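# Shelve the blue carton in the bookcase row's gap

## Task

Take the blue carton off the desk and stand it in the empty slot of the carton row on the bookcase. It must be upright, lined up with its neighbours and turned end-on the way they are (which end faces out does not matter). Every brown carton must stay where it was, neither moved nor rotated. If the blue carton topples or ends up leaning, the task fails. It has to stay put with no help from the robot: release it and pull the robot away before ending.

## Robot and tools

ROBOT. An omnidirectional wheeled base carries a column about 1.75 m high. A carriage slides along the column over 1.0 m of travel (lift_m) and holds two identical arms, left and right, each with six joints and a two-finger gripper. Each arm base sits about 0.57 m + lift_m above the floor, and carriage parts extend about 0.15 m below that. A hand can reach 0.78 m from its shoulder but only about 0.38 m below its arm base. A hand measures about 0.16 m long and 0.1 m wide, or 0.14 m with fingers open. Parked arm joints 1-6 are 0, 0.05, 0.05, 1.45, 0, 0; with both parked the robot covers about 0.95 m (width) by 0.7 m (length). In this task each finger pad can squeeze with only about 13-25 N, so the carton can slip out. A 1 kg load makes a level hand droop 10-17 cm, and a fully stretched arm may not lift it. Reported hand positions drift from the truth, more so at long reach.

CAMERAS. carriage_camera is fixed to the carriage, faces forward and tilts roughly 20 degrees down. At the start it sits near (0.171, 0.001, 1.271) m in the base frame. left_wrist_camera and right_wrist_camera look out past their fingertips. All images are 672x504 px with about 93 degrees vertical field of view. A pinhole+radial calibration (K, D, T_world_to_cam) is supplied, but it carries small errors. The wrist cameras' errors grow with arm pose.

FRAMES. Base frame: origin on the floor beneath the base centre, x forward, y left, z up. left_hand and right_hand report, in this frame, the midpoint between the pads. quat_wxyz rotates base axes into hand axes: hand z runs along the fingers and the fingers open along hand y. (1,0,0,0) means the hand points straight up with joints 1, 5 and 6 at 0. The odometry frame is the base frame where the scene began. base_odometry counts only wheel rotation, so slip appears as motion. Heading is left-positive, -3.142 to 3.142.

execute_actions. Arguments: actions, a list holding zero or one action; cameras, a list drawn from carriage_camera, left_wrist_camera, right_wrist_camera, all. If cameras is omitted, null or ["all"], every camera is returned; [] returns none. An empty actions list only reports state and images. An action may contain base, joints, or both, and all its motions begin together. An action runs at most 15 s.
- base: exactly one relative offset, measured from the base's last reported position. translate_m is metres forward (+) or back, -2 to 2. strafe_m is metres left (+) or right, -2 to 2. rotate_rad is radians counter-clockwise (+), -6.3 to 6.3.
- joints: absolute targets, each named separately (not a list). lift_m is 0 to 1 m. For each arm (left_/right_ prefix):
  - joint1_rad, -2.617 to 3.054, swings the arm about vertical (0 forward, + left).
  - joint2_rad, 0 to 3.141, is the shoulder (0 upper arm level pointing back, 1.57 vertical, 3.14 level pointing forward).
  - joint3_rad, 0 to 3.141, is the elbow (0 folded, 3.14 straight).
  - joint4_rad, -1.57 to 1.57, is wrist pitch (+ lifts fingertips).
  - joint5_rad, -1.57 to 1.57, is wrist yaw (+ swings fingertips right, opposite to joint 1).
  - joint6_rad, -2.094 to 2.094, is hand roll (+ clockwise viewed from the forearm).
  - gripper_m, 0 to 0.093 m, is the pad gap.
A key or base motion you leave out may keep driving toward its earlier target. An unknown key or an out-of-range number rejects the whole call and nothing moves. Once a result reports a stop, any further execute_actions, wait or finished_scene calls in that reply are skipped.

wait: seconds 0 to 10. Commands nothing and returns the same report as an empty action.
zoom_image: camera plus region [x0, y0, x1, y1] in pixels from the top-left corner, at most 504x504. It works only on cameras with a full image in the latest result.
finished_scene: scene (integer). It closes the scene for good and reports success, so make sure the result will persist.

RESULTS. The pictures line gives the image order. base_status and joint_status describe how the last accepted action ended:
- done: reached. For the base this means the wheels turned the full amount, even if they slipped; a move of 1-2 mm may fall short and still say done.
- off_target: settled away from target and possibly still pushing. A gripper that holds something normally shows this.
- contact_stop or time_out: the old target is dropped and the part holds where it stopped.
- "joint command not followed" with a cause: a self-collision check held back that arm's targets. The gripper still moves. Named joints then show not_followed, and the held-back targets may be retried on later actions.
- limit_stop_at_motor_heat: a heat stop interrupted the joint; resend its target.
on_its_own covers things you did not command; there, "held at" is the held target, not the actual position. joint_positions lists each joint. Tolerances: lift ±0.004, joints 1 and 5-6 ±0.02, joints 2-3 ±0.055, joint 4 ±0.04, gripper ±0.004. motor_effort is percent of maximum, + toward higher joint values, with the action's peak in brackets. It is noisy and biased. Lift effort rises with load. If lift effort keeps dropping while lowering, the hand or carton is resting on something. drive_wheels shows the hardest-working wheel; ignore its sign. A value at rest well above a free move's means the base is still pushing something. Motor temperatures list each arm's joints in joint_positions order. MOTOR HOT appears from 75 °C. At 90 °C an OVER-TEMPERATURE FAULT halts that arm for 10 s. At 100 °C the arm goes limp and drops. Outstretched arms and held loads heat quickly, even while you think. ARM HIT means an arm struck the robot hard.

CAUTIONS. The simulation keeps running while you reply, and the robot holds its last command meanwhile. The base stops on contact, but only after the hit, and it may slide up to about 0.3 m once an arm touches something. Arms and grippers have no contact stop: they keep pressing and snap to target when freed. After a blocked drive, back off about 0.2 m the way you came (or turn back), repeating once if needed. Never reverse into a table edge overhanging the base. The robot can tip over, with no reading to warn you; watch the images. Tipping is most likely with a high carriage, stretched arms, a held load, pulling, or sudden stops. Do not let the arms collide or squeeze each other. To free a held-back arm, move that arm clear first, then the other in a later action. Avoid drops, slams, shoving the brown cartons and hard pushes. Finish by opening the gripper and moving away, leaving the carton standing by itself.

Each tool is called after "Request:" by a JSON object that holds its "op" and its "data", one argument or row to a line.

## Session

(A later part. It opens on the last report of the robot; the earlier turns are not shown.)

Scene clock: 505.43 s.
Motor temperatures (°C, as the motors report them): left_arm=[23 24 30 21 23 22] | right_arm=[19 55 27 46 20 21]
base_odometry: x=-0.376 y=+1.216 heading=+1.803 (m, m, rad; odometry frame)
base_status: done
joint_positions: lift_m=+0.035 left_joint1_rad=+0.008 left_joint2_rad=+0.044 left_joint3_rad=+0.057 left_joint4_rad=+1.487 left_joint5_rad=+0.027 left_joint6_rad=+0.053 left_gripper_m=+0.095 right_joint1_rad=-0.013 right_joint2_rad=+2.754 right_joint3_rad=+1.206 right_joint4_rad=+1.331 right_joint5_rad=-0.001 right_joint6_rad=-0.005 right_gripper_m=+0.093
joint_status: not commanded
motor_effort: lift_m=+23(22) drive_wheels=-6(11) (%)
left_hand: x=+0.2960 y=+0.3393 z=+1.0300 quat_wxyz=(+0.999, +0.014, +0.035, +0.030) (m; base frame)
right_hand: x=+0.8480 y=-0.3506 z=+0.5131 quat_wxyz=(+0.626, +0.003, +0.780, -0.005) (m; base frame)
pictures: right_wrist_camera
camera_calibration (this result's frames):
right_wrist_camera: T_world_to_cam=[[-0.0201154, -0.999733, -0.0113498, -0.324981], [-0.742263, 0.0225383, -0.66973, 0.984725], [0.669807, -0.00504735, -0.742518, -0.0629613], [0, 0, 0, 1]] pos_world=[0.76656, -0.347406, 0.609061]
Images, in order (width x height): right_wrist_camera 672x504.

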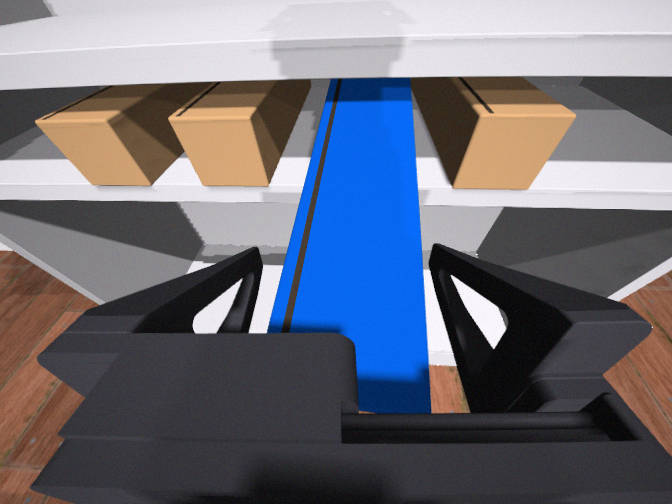

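Request:
{"op": "execute_actions", "data": {
  "actions": [
    {"joints":{"right_gripper_m":0.03}}
  ],
  "cameras": []
}}

Request:
{"op": "execute_actions", "data": {
  "actions": [
    {"joints":{"right_gripper_m":0.03,"lift_m":0.085,"right_joint4_rad":1.2}}
  ],
  "cameras": ["carriage_camera","right_wrist_camera"]
}}

Request:
{"op": "zoom_image", "data": {
  "camera": "carriage_camera",
  "region": [340, 260, 500, 380]
}}

Scene clock: 516.57 s.
Motor temperatures (°C, as the motors report them): left_arm=[23 24 30 21 23 22] | right_arm=[19 56 27 46 20 21]
base_odometry: x=-0.376 y=+1.216 heading=+1.803 (m, m, rad; odometry frame)
base_status: not commanded
joint_positions: lift_m=+0.035 left_joint1_rad=+0.008 left_joint2_rad=+0.044 left_joint3_rad=+0.057 left_joint4_rad=+1.487 left_joint5_rad=+0.027 left_joint6_rad=+0.053 left_gripper_m=+0.095 right_joint1_rad=-0.013 right_joint2_rad=+2.754 right_joint3_rad=+1.206 right_joint4_rad=+1.331 right_joint5_rad=+0.001 right_joint6_rad=-0.004 right_gripper_m=+0.060
joint_status: right_gripper_m off_target (ended at +0.060, target +0.030)
motor_effort: lift_m=+23(22) drive_wheels=-6(7) (%)
left_hand: x=+0.2960 y=+0.3393 z=+1.0300 quat_wxyz=(+0.999, +0.014, +0.035, +0.030) (m; base frame)
right_hand: x=+0.8480 y=-0.3510 z=+0.5133 quat_wxyz=(+0.626, +0.004, +0.779, -0.006) (m; base frame)
pictures: none
No camera images: the call's "cameras" was empty. Leave "cameras" out to get every camera's image.

Scene clock: 517.40 s.
Motor temperatures (°C, as the motors report them): left_arm=[23 24 30 21 23 22] | right_arm=[19 56 27 46 20 21]
base_odometry: x=-0.376 y=+1.216 heading=+1.803 (m, m, rad; odometry frame)
base_status: not commanded
joint_positions: lift_m=+0.085 left_joint1_rad=+0.008 left_joint2_rad=+0.044 left_joint3_rad=+0.057 left_joint4_rad=+1.486 left_joint5_rad=+0.027 left_joint6_rad=+0.053 left_gripper_m=+0.095 right_joint1_rad=-0.013 right_joint2_rad=+2.754 right_joint3_rad=+1.206 right_joint4_rad=+1.196 right_joint5_rad=+0.001 right_joint6_rad=-0.004 right_gripper_m=+0.060
joint_status: right_gripper_m off_target (ended at +0.060, target +0.030); the others done
motor_effort: lift_m=+25(28) drive_wheels=+7(7) (%)
left_hand: x=+0.2961 y=+0.3393 z=+1.0798 quat_wxyz=(+0.999, +0.014, +0.035, +0.030) (m; base frame)
right_hand: x=+0.8387 y=-0.3509 z=+0.5311 quat_wxyz=(+0.572, +0.004, +0.820, -0.005) (m; base frame)
pictures: carriage_camera, right_wrist_camera
camera_calibration (this result's frames):
carriage_camera: T_world_to_cam=[[-0.0021662, -0.999545, 0.0300883, -0.0309352], [-0.323542, -0.0277695, -0.945806, 1.05633], [0.946211, -0.0117836, -0.323335, 0.180297], [0, 0, 0, 1]] pos_world=[0.171101, 0.000537063, 1.05831]
right_wrist_camera: T_world_to_cam=[[-0.0239812, -0.999661, -0.0101543, -0.322608], [-0.82539, 0.0255293, -0.563985, 1.00449], [0.564053, -0.00514378, -0.825722, 0.0894942], [0, 0, 0, 1]] pos_world=[0.770882, -0.347682, 0.63714]
Images, in order (width x height): carriage_camera 672x504, right_wrist_camera 672x504.

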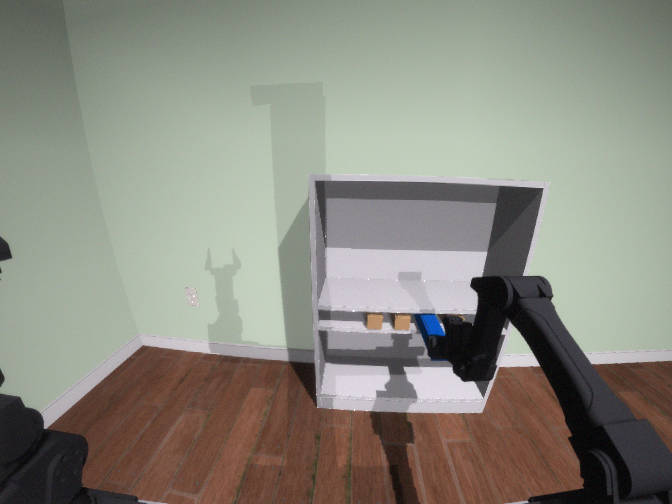

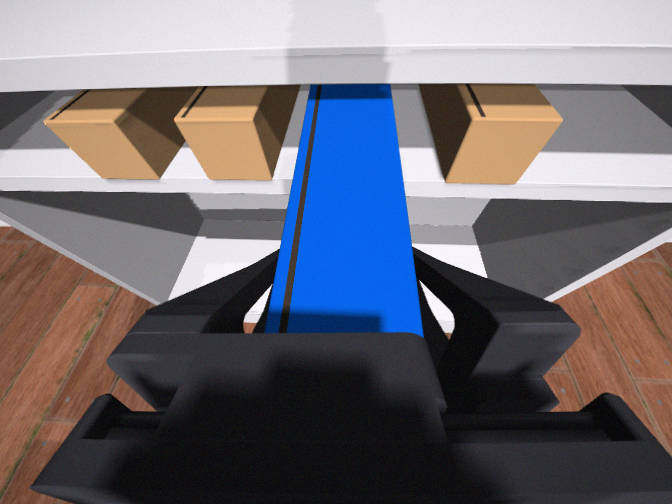

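Region (340, 260, 500, 380) of carriage_camera's 672x504 image, scaled by 3.150, with more detail than that image has; it fills the top 378 rows of this view, and the rest is white.

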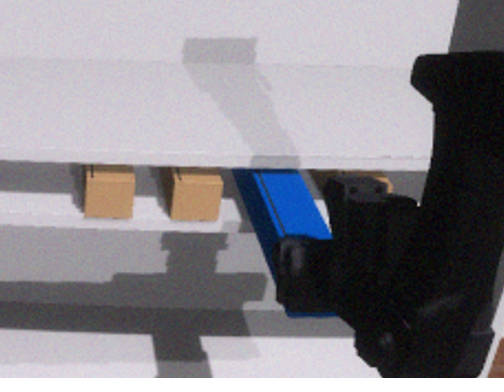

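Request:
{"op": "execute_actions", "data": {
  "actions": [
    {"joints":{"right_gripper_m":0.03,"lift_m":0.108,"right_joint4_rad":1.13}}
  ],
  "cameras": []
}}

Request:
{"op": "execute_actions", "data": {
  "actions": [
    {"base":{"translate_m":0.05},"joints":{"right_gripper_m":0.03,"right_joint4_rad":1.13}}
  ],
  "cameras": ["carriage_camera","right_wrist_camera"]
}}

Request:
{"op": "zoom_image", "data": {
  "camera": "carriage_camera",
  "region": [340, 260, 500, 380]
}}

Scene clock: 534.00 s.
Motor temperatures (°C, as the motors report them): left_arm=[23 24 30 21 23 22] | right_arm=[19 57 27 46 20 21]
base_odometry: x=-0.376 y=+1.216 heading=+1.803 (m, m, rad; odometry frame)
base_status: not commanded
joint_positions: lift_m=+0.108 left_joint1_rad=+0.008 left_joint2_rad=+0.044 left_joint3_rad=+0.057 left_joint4_rad=+1.486 left_joint5_rad=+0.027 left_joint6_rad=+0.053 left_gripper_m=+0.095 right_joint1_rad=-0.013 right_joint2_rad=+2.754 right_joint3_rad=+1.206 right_joint4_rad=+1.127 right_joint5_rad=+0.001 right_joint6_rad=-0.004 right_gripper_m=+0.060
joint_status: right_gripper_m off_target (ended at +0.060, target +0.030); the others done
motor_effort: lift_m=+25(28) drive_wheels=-5(6) (%)
left_hand: x=+0.2961 y=+0.3393 z=+1.1028 quat_wxyz=(+0.999, +0.014, +0.035, +0.030) (m; base frame)
right_hand: x=+0.8322 y=-0.3508 z=+0.5383 quat_wxyz=(+0.543, +0.004, +0.839, -0.005) (m; base frame)
pictures: none
No camera images: the call's "cameras" was empty. Leave "cameras" out to get every camera's image.

Scene clock: 535.17 s.
Motor temperatures (°C, as the motors report them): left_arm=[23 24 30 21 23 22] | right_arm=[19 57 27 46 20 21]
base_odometry: x=-0.387 y=+1.265 heading=+1.802 (m, m, rad; odometry frame)
base_status: done
joint_positions: lift_m=+0.108 left_joint1_rad=+0.008 left_joint2_rad=+0.044 left_joint3_rad=+0.057 left_joint4_rad=+1.487 left_joint5_rad=+0.027 left_joint6_rad=+0.053 left_gripper_m=+0.095 right_joint1_rad=-0.013 right_joint2_rad=+2.754 right_joint3_rad=+1.206 right_joint4_rad=+1.123 right_joint5_rad=+0.001 right_joint6_rad=-0.004 right_gripper_m=+0.060
joint_status: right_gripper_m off_target (ended at +0.060, target +0.030); the others done
motor_effort: lift_m=+25(24) drive_wheels=-6(14) (%)
left_hand: x=+0.2960 y=+0.3393 z=+1.1028 quat_wxyz=(+0.999, +0.014, +0.035, +0.030) (m; base frame)
right_hand: x=+0.8318 y=-0.3512 z=+0.5374 quat_wxyz=(+0.542, +0.004, +0.840, -0.005) (m; base frame)
pictures: carriage_camera, right_wrist_camera
camera_calibration (this result's frames):
carriage_camera: T_world_to_cam=[[-0.0021662, -0.999545, 0.0300883, -0.0316273], [-0.323542, -0.0277695, -0.945806, 1.07808], [0.946211, -0.0117836, -0.323335, 0.187734], [0, 0, 0, 1]] pos_world=[0.171101, 0.000537063, 1.08131]
right_wrist_camera: T_world_to_cam=[[-0.0251088, -0.99964, -0.00944624, -0.322414], [-0.864433, 0.0264569, -0.502052, 1.00195], [0.502121, -0.00444028, -0.864786, 0.171342], [0, 0, 0, 1]] pos_world=[0.771991, -0.348045, 0.648162]
Images, in order (width x height): carriage_camera 672x504, right_wrist_camera 672x504.

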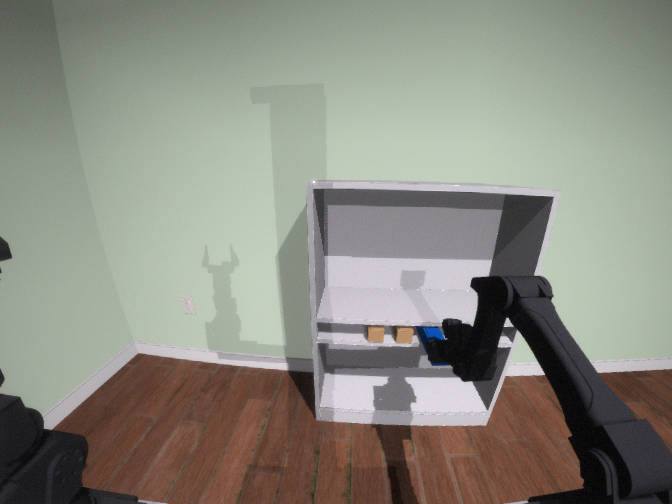

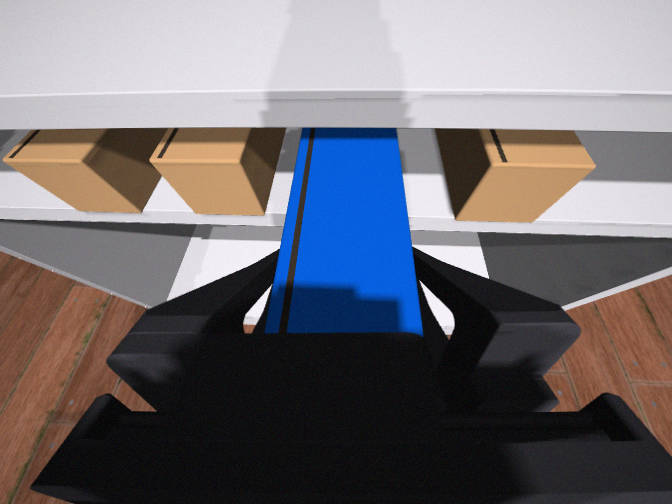

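Region (340, 260, 500, 380) of carriage_camera's 672x504 image, scaled by 3.150, with more detail than that image has; it fills the top 378 rows of this view, and the rest is white.

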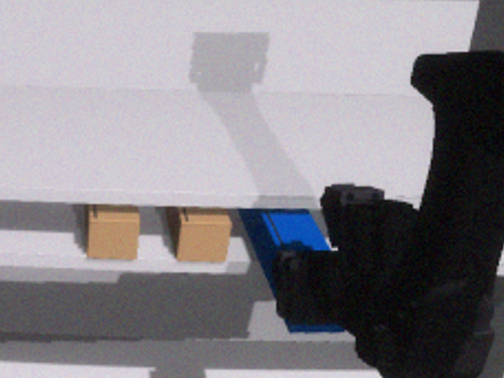

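Request:
{"op": "execute_actions", "data": {
  "actions": [
    {"base":{"translate_m":0.02},"joints":{"right_gripper_m":0.03,"right_joint4_rad":1.13,"lift_m":0.106}}
  ],
  "cameras": []
}}

Request:
{"op": "execute_actions", "data": {
  "actions": [
    {"joints":{"right_gripper_m":0.08}}
  ],
  "cameras": []
}}

Request:
{"op": "execute_actions", "data": {
  "actions": [
    {"base":{"translate_m":-0.15}}
  ],
  "cameras": ["carriage_camera","right_wrist_camera"]
}}

Scene clock: 548.27 s.
Motor temperatures (°C, as the motors report them): left_arm=[23 24 30 21 23 22] | right_arm=[19 57 27 46 20 21]
base_odometry: x=-0.391 y=+1.285 heading=+1.801 (m, m, rad; odometry frame)
base_status: done
joint_positions: lift_m=+0.106 left_joint1_rad=+0.008 left_joint2_rad=+0.044 left_joint3_rad=+0.057 left_joint4_rad=+1.487 left_joint5_rad=+0.027 left_joint6_rad=+0.053 left_gripper_m=+0.095 right_joint1_rad=-0.014 right_joint2_rad=+2.754 right_joint3_rad=+1.206 right_joint4_rad=+1.122 right_joint5_rad=+0.000 right_joint6_rad=-0.004 right_gripper_m=+0.060
joint_status: right_gripper_m off_target (ended at +0.060, target +0.030); the others done
motor_effort: lift_m=+21(21) drive_wheels=-6(15) (%)
left_hand: x=+0.2958 y=+0.3393 z=+1.1011 quat_wxyz=(+0.999, +0.014, +0.035, +0.030) (m; base frame)
right_hand: x=+0.8318 y=-0.3515 z=+0.5357 quat_wxyz=(+0.542, +0.004, +0.841, -0.005) (m; base frame)
pictures: none
No camera images: the call's "cameras" was empty. Leave "cameras" out to get every camera's image.

Scene clock: 548.87 s.
Motor temperatures (°C, as the motors report them): left_arm=[23 24 30 21 23 22] | right_arm=[19 57 27 46 20 21]
base_odometry: x=-0.391 y=+1.285 heading=+1.801 (m, m, rad; odometry frame)
base_status: not commanded
joint_positions: lift_m=+0.106 left_joint1_rad=+0.008 left_joint2_rad=+0.044 left_joint3_rad=+0.057 left_joint4_rad=+1.487 left_joint5_rad=+0.027 left_joint6_rad=+0.053 left_gripper_m=+0.095 right_joint1_rad=-0.014 right_joint2_rad=+2.754 right_joint3_rad=+1.206 right_joint4_rad=+1.122 right_joint5_rad=+0.000 right_joint6_rad=-0.004 right_gripper_m=+0.080
joint_status: all done
motor_effort: lift_m=+22(22) drive_wheels=-6(6) (%)
left_hand: x=+0.2958 y=+0.3393 z=+1.1011 quat_wxyz=(+0.999, +0.014, +0.035, +0.030) (m; base frame)
right_hand: x=+0.8318 y=-0.3515 z=+0.5357 quat_wxyz=(+0.542, +0.004, +0.841, -0.005) (m; base frame)
pictures: none
No camera images: the call's "cameras" was empty. Leave "cameras" out to get every camera's image.

Scene clock: 550.70 s.
Motor temperatures (°C, as the motors report them): left_arm=[23 24 30 21 23 22] | right_arm=[19 57 27 46 20 21]
base_odometry: x=-0.356 y=+1.139 heading=+1.801 (m, m, rad; odometry frame)
base_status: done
joint_positions: lift_m=+0.106 left_joint1_rad=+0.008 left_joint2_rad=+0.044 left_joint3_rad=+0.057 left_joint4_rad=+1.486 left_joint5_rad=+0.027 left_joint6_rad=+0.053 left_gripper_m=+0.095 right_joint1_rad=-0.014 right_joint2_rad=+2.754 right_joint3_rad=+1.206 right_joint4_rad=+1.125 right_joint5_rad=+0.000 right_joint6_rad=-0.004 right_gripper_m=+0.080
joint_status: not commanded
motor_effort: lift_m=+21(22) drive_wheels=-2(11) (%)
left_hand: x=+0.2962 y=+0.3393 z=+1.1011 quat_wxyz=(+0.999, +0.014, +0.036, +0.030) (m; base frame)
right_hand: x=+0.8321 y=-0.3518 z=+0.5364 quat_wxyz=(+0.543, +0.004, +0.840, -0.005) (m; base frame)
pictures: carriage_camera, right_wrist_camera
camera_calibration (this result's frames):
carriage_camera: T_world_to_cam=[[-0.0021662, -0.999545, 0.0300883, -0.0315768], [-0.323542, -0.0277695, -0.945806, 1.0765], [0.946211, -0.0117836, -0.323335, 0.187191], [0, 0, 0, 1]] pos_world=[0.171101, 0.000537063, 1.07963]
right_wrist_camera: T_world_to_cam=[[-0.0258798, -0.999619, -0.00963434, -0.322239], [-0.863067, 0.0272055, -0.504357, 1.00202], [0.504427, -0.00473757, -0.863441, 0.167529], [0, 0, 0, 1]] pos_world=[0.77196, -0.348583, 0.646921]
Images, in order (width x height): carriage_camera 672x504, right_wrist_camera 672x504.

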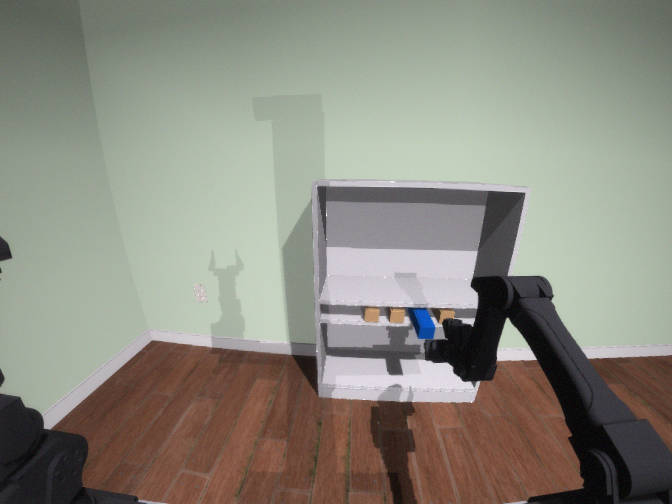

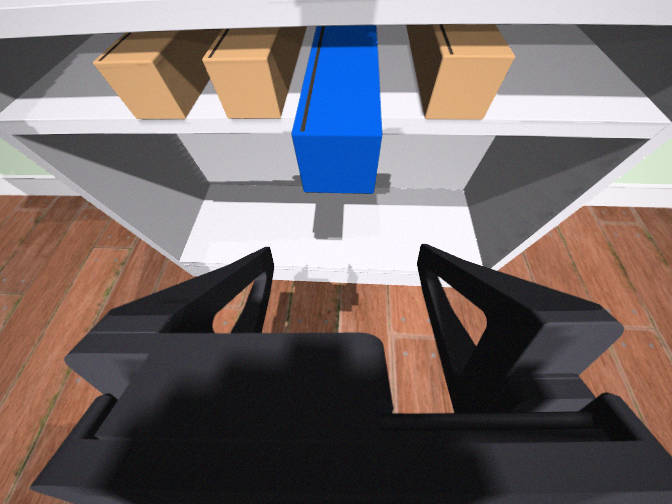

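Request:
{"op": "execute_actions", "data": {
  "actions": [
    {"joints":{"right_gripper_m":0.0,"lift_m":0.12}}
  ],
  "cameras": []
}}

Request:
{"op": "execute_actions", "data": {
  "actions": [
    {"base":{"translate_m":0.075}}
  ],
  "cameras": ["carriage_camera","right_wrist_camera"]
}}

Request:
{"op": "zoom_image", "data": {
  "camera": "carriage_camera",
  "region": [340, 260, 500, 380]
}}

Scene clock: 579.93 s.
Motor temperatures (°C, as the motors report them): left_arm=[23 24 30 21 23 22] | right_arm=[19 58 27 46 20 21]
base_odometry: x=-0.356 y=+1.139 heading=+1.801 (m, m, rad; odometry frame)
base_status: not commanded
joint_positions: lift_m=+0.120 left_joint1_rad=+0.008 left_joint2_rad=+0.044 left_joint3_rad=+0.057 left_joint4_rad=+1.486 left_joint5_rad=+0.027 left_joint6_rad=+0.053 left_gripper_m=+0.095 right_joint1_rad=-0.014 right_joint2_rad=+2.751 right_joint3_rad=+1.206 right_joint4_rad=+1.130 right_joint5_rad=+0.000 right_joint6_rad=-0.004 right_gripper_m=+0.000
joint_status: all done
motor_effort: lift_m=+24(29) drive_wheels=-2(2) (%)
left_hand: x=+0.2962 y=+0.3393 z=+1.1148 quat_wxyz=(+0.999, +0.014, +0.036, +0.030) (m; base frame)
right_hand: x=+0.8334 y=-0.3518 z=+0.5528 quat_wxyz=(+0.546, +0.004, +0.838, -0.005) (m; base frame)
pictures: none
No camera images: the call's "cameras" was empty. Leave "cameras" out to get every camera's image.

Scene clock: 581.30 s.
Motor temperatures (°C, as the motors report them): left_arm=[23 24 30 21 23 22] | right_arm=[19 58 27 46 20 21]
base_odometry: x=-0.373 y=+1.212 heading=+1.800 (m, m, rad; odometry frame)
base_status: done
joint_positions: lift_m=+0.120 left_joint1_rad=+0.008 left_joint2_rad=+0.044 left_joint3_rad=+0.057 left_joint4_rad=+1.486 left_joint5_rad=+0.027 left_joint6_rad=+0.053 left_gripper_m=+0.095 right_joint1_rad=-0.014 right_joint2_rad=+2.751 right_joint3_rad=+1.206 right_joint4_rad=+1.129 right_joint5_rad=+0.000 right_joint6_rad=-0.004 right_gripper_m=+0.000
joint_status: not commanded
motor_effort: lift_m=+24(24) drive_wheels=+11(10) (%)
left_hand: x=+0.2963 y=+0.3393 z=+1.1148 quat_wxyz=(+0.999, +0.014, +0.036, +0.030) (m; base frame)
right_hand: x=+0.8333 y=-0.3518 z=+0.5527 quat_wxyz=(+0.546, +0.004, +0.838, -0.005) (m; base frame)
pictures: carriage_camera, right_wrist_camera
camera_calibration (this result's frames):
carriage_camera: T_world_to_cam=[[-0.0021662, -0.999545, 0.0300883, -0.0319894], [-0.323542, -0.0277695, -0.945806, 1.08946], [0.946211, -0.0117836, -0.323335, 0.191625], [0, 0, 0, 1]] pos_world=[0.171101, 0.000537063, 1.09334]
right_wrist_camera: T_world_to_cam=[[-0.0258134, -0.99962, -0.00971272, -0.322081], [-0.859583, 0.0271552, -0.510273, 1.01161], [0.510343, -0.00482299, -0.859957, 0.174139], [0, 0, 0, 1]] pos_world=[0.772382, -0.348589, 0.662824]
Images, in order (width x height): carriage_camera 672x504, right_wrist_camera 672x504.

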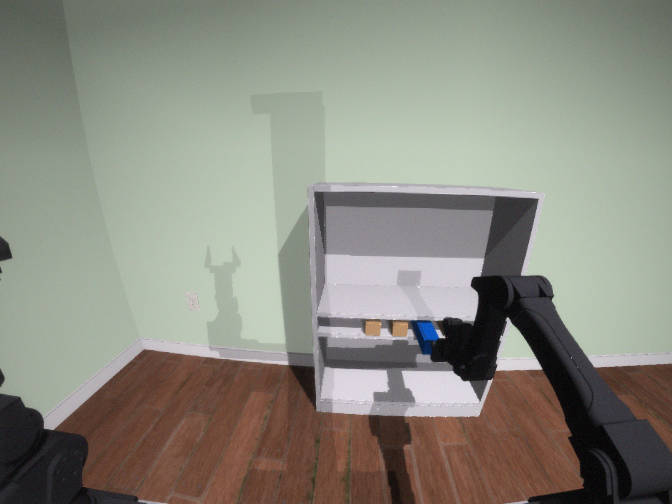

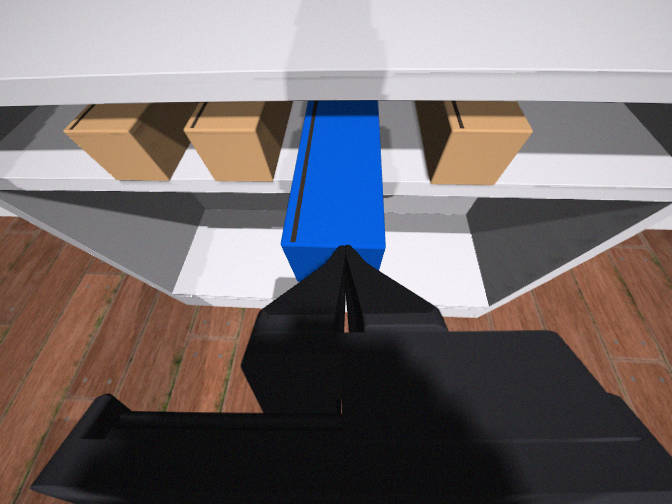

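Region (340, 260, 500, 380) of carriage_camera's 672x504 image, scaled by 3.150, with more detail than that image has; it fills the top 378 rows of this view, and the rest is white.

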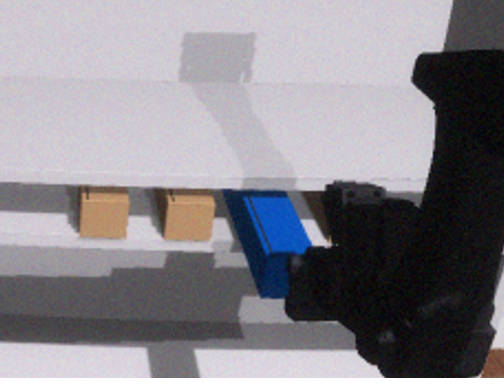

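Request:
{"op": "execute_actions", "data": {
  "actions": [
    {"base":{"strafe_m":0.005}}
  ],
  "cameras": []
}}

Request:
{"op": "execute_actions", "data": {
  "actions": [
    {"base":{"translate_m":0.065}}
  ],
  "cameras": ["carriage_camera","right_wrist_camera"]
}}

Request:
{"op": "zoom_image", "data": {
  "camera": "carriage_camera",
  "region": [340, 260, 500, 380]
}}

Scene clock: 606.83 s.
Motor temperatures (°C, as the motors report them): left_arm=[23 24 30 21 23 22] | right_arm=[19 59 27 46 20 21]
base_odometry: x=-0.378 y=+1.210 heading=+1.800 (m, m, rad; odometry frame)
base_status: done
joint_positions: lift_m=+0.120 left_joint1_rad=+0.008 left_joint2_rad=+0.044 left_joint3_rad=+0.057 left_joint4_rad=+1.486 left_joint5_rad=+0.027 left_joint6_rad=+0.053 left_gripper_m=+0.095 right_joint1_rad=-0.015 right_joint2_rad=+2.751 right_joint3_rad=+1.206 right_joint4_rad=+1.129 right_joint5_rad=+0.000 right_joint6_rad=-0.004 right_gripper_m=+0.000
joint_status: not commanded
motor_effort: lift_m=+23(23) drive_wheels=+10(13) (%)
left_hand: x=+0.2963 y=+0.3393 z=+1.1148 quat_wxyz=(+0.999, +0.014, +0.036, +0.030) (m; base frame)
right_hand: x=+0.8333 y=-0.3520 z=+0.5527 quat_wxyz=(+0.546, +0.004, +0.838, -0.005) (m; base frame)
pictures: none
No camera images: the call's "cameras" was empty. Leave "cameras" out to get every camera's image.

Scene clock: 608.13 s.
Motor temperatures (°C, as the motors report them): left_arm=[23 24 30 21 23 22] | right_arm=[19 59 27 46 20 21]
base_odometry: x=-0.392 y=+1.274 heading=+1.799 (m, m, rad; odometry frame)
base_status: done
joint_positions: lift_m=+0.120 left_joint1_rad=+0.008 left_joint2_rad=+0.044 left_joint3_rad=+0.057 left_joint4_rad=+1.487 left_joint5_rad=+0.027 left_joint6_rad=+0.053 left_gripper_m=+0.095 right_joint1_rad=-0.015 right_joint2_rad=+2.751 right_joint3_rad=+1.206 right_joint4_rad=+1.128 right_joint5_rad=+0.000 right_joint6_rad=-0.004 right_gripper_m=+0.000
joint_status: not commanded
motor_effort: lift_m=+24(24) drive_wheels=-6(17) (%)
left_hand: x=+0.2960 y=+0.3393 z=+1.1148 quat_wxyz=(+0.999, +0.014, +0.035, +0.030) (m; base frame)
right_hand: x=+0.8332 y=-0.3520 z=+0.5525 quat_wxyz=(+0.545, +0.004, +0.838, -0.005) (m; base frame)
pictures: carriage_camera, right_wrist_camera
camera_calibration (this result's frames):
carriage_camera: T_world_to_cam=[[-0.0021662, -0.999545, 0.0300883, -0.0319894], [-0.323542, -0.0277695, -0.945806, 1.08946], [0.946211, -0.0117836, -0.323335, 0.191625], [0, 0, 0, 1]] pos_world=[0.171101, 0.000537063, 1.09334]
right_wrist_camera: T_world_to_cam=[[-0.0262021, -0.99961, -0.00970403, -0.321972], [-0.859962, 0.0274889, -0.509617, 1.01154], [0.509685, -0.00500795, -0.860347, 0.174729], [0, 0, 0, 1]] pos_world=[0.772389, -0.348778, 0.662699]
Images, in order (width x height): carriage_camera 672x504, right_wrist_camera 672x504.

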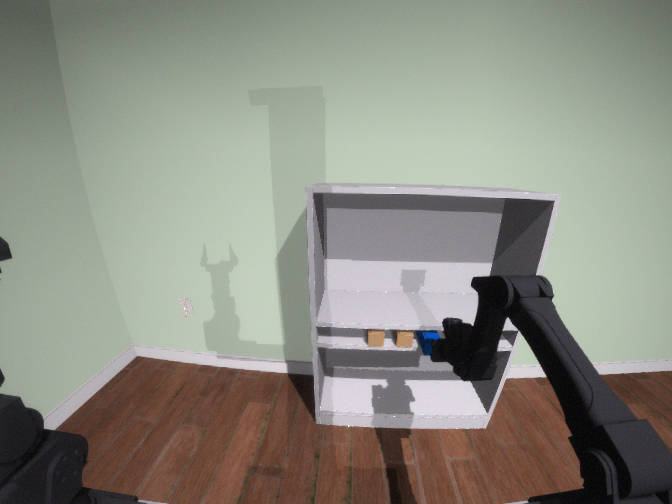

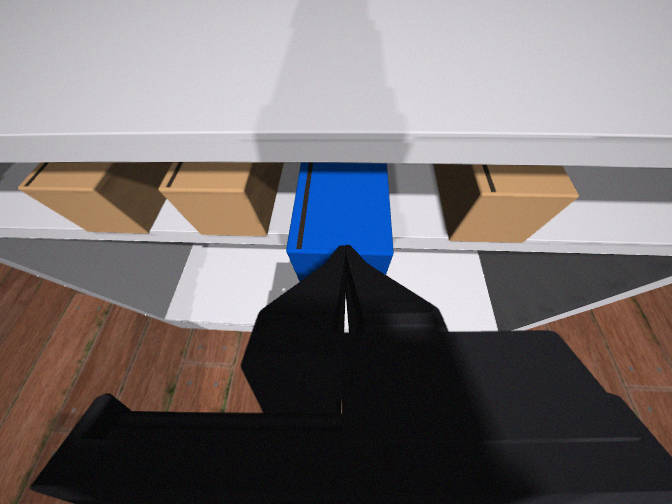

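Region (340, 260, 500, 380) of carriage_camera's 672x504 image, scaled by 3.150, with more detail than that image has; it fills the top 378 rows of this view, and the rest is white.

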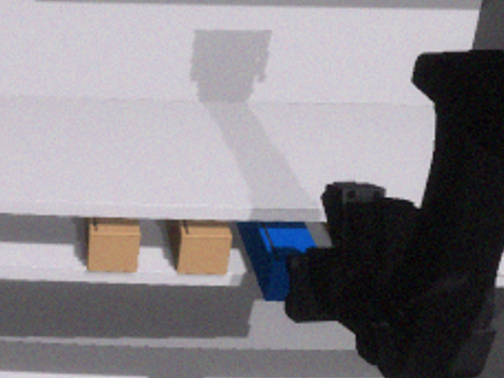

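Request:
{"op": "execute_actions", "data": {
  "actions": [
    {"base":{"translate_m":0.033}}
  ],
  "cameras": ["right_wrist_camera"]
}}

Request:
{"op": "execute_actions", "data": {
  "actions": [
    {"base":{"translate_m":-0.2}}
  ],
  "cameras": ["carriage_camera","right_wrist_camera"]
}}

Request:
{"op": "zoom_image", "data": {
  "camera": "carriage_camera",
  "region": [340, 260, 500, 380]
}}

Scene clock: 620.00 s.
Motor temperatures (°C, as the motors report them): left_arm=[23 24 31 21 23 22] | right_arm=[19 59 27 46 20 21]
base_odometry: x=-0.399 y=+1.306 heading=+1.798 (m, m, rad; odometry frame)
base_status: done
joint_positions: lift_m=+0.120 left_joint1_rad=+0.008 left_joint2_rad=+0.044 left_joint3_rad=+0.057 left_joint4_rad=+1.486 left_joint5_rad=+0.027 left_joint6_rad=+0.053 left_gripper_m=+0.095 right_joint1_rad=-0.015 right_joint2_rad=+2.751 right_joint3_rad=+1.206 right_joint4_rad=+1.129 right_joint5_rad=+0.000 right_joint6_rad=-0.004 right_gripper_m=+0.000
joint_status: not commanded
motor_effort: lift_m=+23(24) drive_wheels=-7(15) (%)
left_hand: x=+0.2962 y=+0.3393 z=+1.1148 quat_wxyz=(+0.999, +0.014, +0.036, +0.030) (m; base frame)
right_hand: x=+0.8333 y=-0.3522 z=+0.5527 quat_wxyz=(+0.546, +0.005, +0.838, -0.006) (m; base frame)
pictures: right_wrist_camera
camera_calibration (this result's frames):
right_wrist_camera: T_world_to_cam=[[-0.026576, -0.9996, -0.00971272, -0.321862], [-0.859562, 0.027811, -0.510273, 1.01183], [0.510339, -0.00521235, -0.859957, 0.174006], [0, 0, 0, 1]] pos_world=[0.772379, -0.348966, 0.662824]
Images, in order (width x height): right_wrist_camera 672x504.

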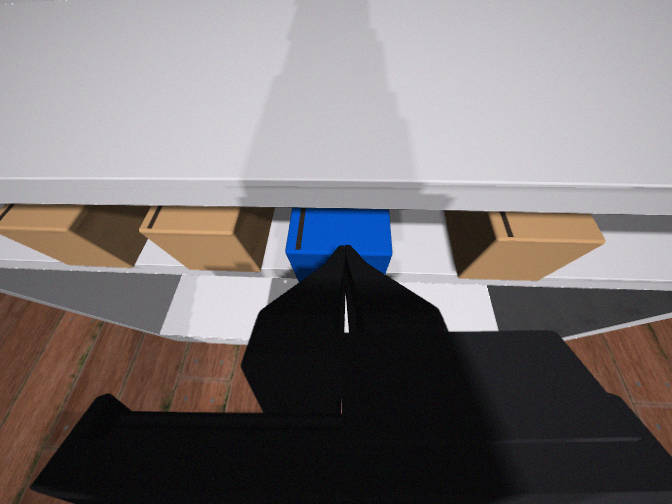

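Scene clock: 622.13 s.
Motor temperatures (°C, as the motors report them): left_arm=[23 24 31 21 23 22] | right_arm=[19 59 27 46 20 21]
base_odometry: x=-0.354 y=+1.111 heading=+1.797 (m, m, rad; odometry frame)
base_status: done
joint_positions: lift_m=+0.120 left_joint1_rad=+0.008 left_joint2_rad=+0.044 left_joint3_rad=+0.057 left_joint4_rad=+1.484 left_joint5_rad=+0.027 left_joint6_rad=+0.053 left_gripper_m=+0.095 right_joint1_rad=-0.015 right_joint2_rad=+2.751 right_joint3_rad=+1.206 right_joint4_rad=+1.128 right_joint5_rad=+0.000 right_joint6_rad=-0.004 right_gripper_m=+0.000
joint_status: not commanded
motor_effort: lift_m=+24(24) drive_wheels=-2(11) (%)
left_hand: x=+0.2965 y=+0.3393 z=+1.1148 quat_wxyz=(+0.999, +0.014, +0.036, +0.030) (m; base frame)
right_hand: x=+0.8332 y=-0.3520 z=+0.5526 quat_wxyz=(+0.546, +0.004, +0.838, -0.005) (m; base frame)
pictures: carriage_camera, right_wrist_camera
camera_calibration (this result's frames):
carriage_camera: T_world_to_cam=[[-0.0021662, -0.999545, 0.0300883, -0.0319894], [-0.323542, -0.0277695, -0.945806, 1.08946], [0.946211, -0.0117836, -0.323335, 0.191625], [0, 0, 0, 1]] pos_world=[0.171101, 0.000537063, 1.09334]
right_wrist_camera: T_world_to_cam=[[-0.0261984, -0.99961, -0.00970837, -0.321972], [-0.859768, 0.027486, -0.509945, 1.01163], [0.510013, -0.00501281, -0.860152, 0.174401], [0, 0, 0, 1]] pos_world=[0.772385, -0.348778, 0.662761]
Images, in order (width x height): carriage_camera 672x504, right_wrist_camera 672x504.

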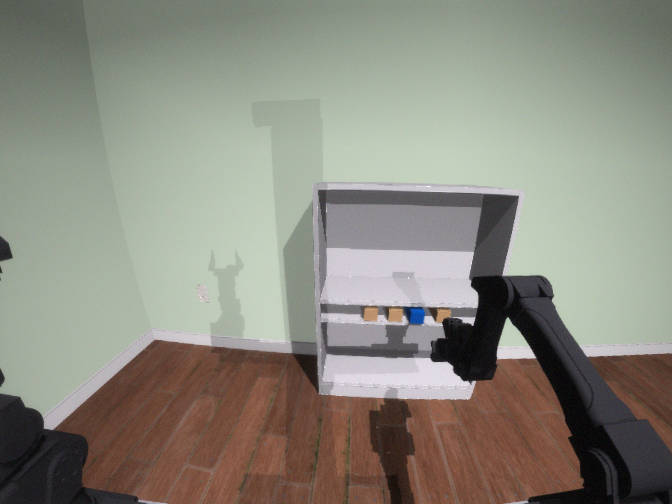

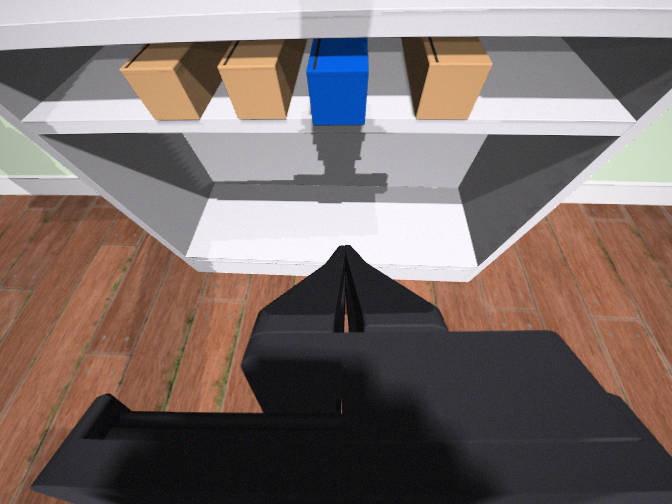

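Region (340, 260, 500, 380) of carriage_camera's 672x504 image, scaled by 3.150, with more detail than that image has; it fills the top 378 rows of this view, and the rest is white.

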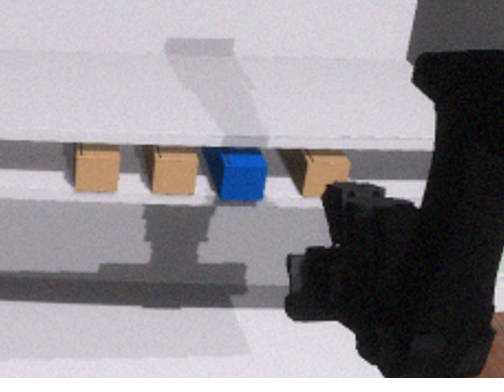

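Request:
{"op": "execute_actions", "data": {
  "actions": [
    {"base":{"translate_m":0.209}}
  ],
  "cameras": ["right_wrist_camera"]
}}

Request:
{"op": "execute_actions", "data": {
  "actions": [
    {"base":{"translate_m":-0.3}}
  ],
  "cameras": ["right_wrist_camera"]
}}

Scene clock: 642.60 s.
Motor temperatures (°C, as the motors report them): left_arm=[23 24 31 21 23 22] | right_arm=[19 60 27 46 20 21]
base_odometry: x=-0.400 y=+1.315 heading=+1.796 (m, m, rad; odometry frame)
base_status: done
joint_positions: lift_m=+0.120 left_joint1_rad=+0.008 left_joint2_rad=+0.044 left_joint3_rad=+0.057 left_joint4_rad=+1.485 left_joint5_rad=+0.027 left_joint6_rad=+0.053 left_gripper_m=+0.095 right_joint1_rad=-0.015 right_joint2_rad=+2.751 right_joint3_rad=+1.206 right_joint4_rad=+1.128 right_joint5_rad=+0.000 right_joint6_rad=-0.004 right_gripper_m=+0.000
joint_status: not commanded
motor_effort: lift_m=+23(24) drive_wheels=-7(13) (%)
left_hand: x=+0.2965 y=+0.3393 z=+1.1148 quat_wxyz=(+0.999, +0.014, +0.036, +0.030) (m; base frame)
right_hand: x=+0.8332 y=-0.3520 z=+0.5525 quat_wxyz=(+0.545, +0.004, +0.838, -0.005) (m; base frame)
pictures: right_wrist_camera
camera_calibration (this result's frames):
right_wrist_camera: T_world_to_cam=[[-0.0262021, -0.99961, -0.00970403, -0.321972], [-0.859962, 0.0274889, -0.509617, 1.01154], [0.509685, -0.00500795, -0.860347, 0.174729], [0, 0, 0, 1]] pos_world=[0.772389, -0.348778, 0.662699]
Images, in order (width x height): right_wrist_camera 672x504.

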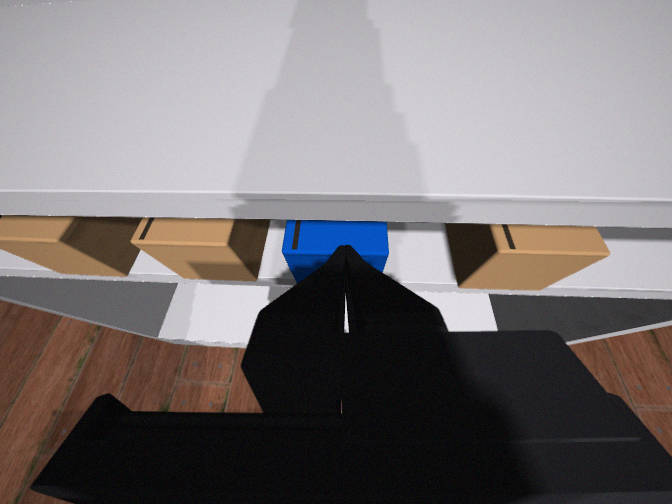

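Scene clock: 645.13 s.
Motor temperatures (°C, as the motors report them): left_arm=[23 24 31 21 23 22] | right_arm=[19 60 27 46 20 21]
base_odometry: x=-0.333 y=+1.023 heading=+1.796 (m, m, rad; odometry frame)
base_status: done
joint_positions: lift_m=+0.120 left_joint1_rad=+0.008 left_joint2_rad=+0.044 left_joint3_rad=+0.057 left_joint4_rad=+1.486 left_joint5_rad=+0.027 left_joint6_rad=+0.053 left_gripper_m=+0.095 right_joint1_rad=-0.015 right_joint2_rad=+2.751 right_joint3_rad=+1.206 right_joint4_rad=+1.128 right_joint5_rad=+0.000 right_joint6_rad=-0.004 right_gripper_m=+0.000
joint_status: not commanded
motor_effort: lift_m=+24(23) drive_wheels=-2(18) (%)
left_hand: x=+0.2963 y=+0.3393 z=+1.1148 quat_wxyz=(+0.999, +0.014, +0.036, +0.030) (m; base frame)
right_hand: x=+0.8332 y=-0.3520 z=+0.5525 quat_wxyz=(+0.545, +0.004, +0.838, -0.005) (m; base frame)
pictures: right_wrist_camera
camera_calibration (this result's frames):
right_wrist_camera: T_world_to_cam=[[-0.0262021, -0.99961, -0.00970403, -0.321972], [-0.859962, 0.0274889, -0.509617, 1.01154], [0.509685, -0.00500795, -0.860347, 0.174729], [0, 0, 0, 1]] pos_world=[0.772389, -0.348778, 0.662699]
Images, in order (width x height): right_wrist_camera 672x504.

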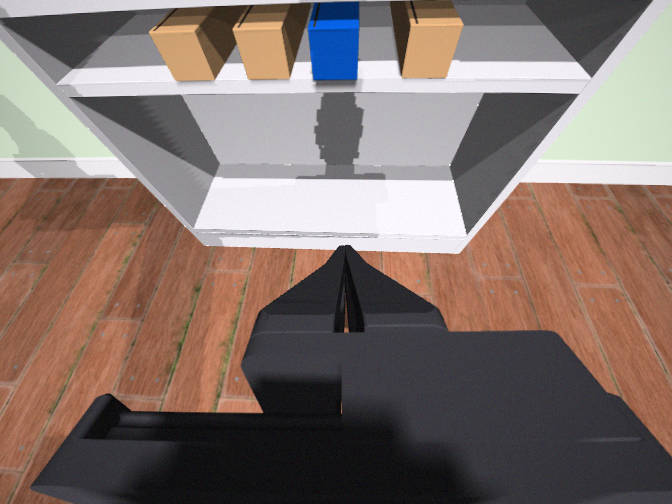

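Flush with the others. Done.

Request:
{"op": "finished_scene", "data": {
  "scene": 1
}}

The scene is finished: the task was done.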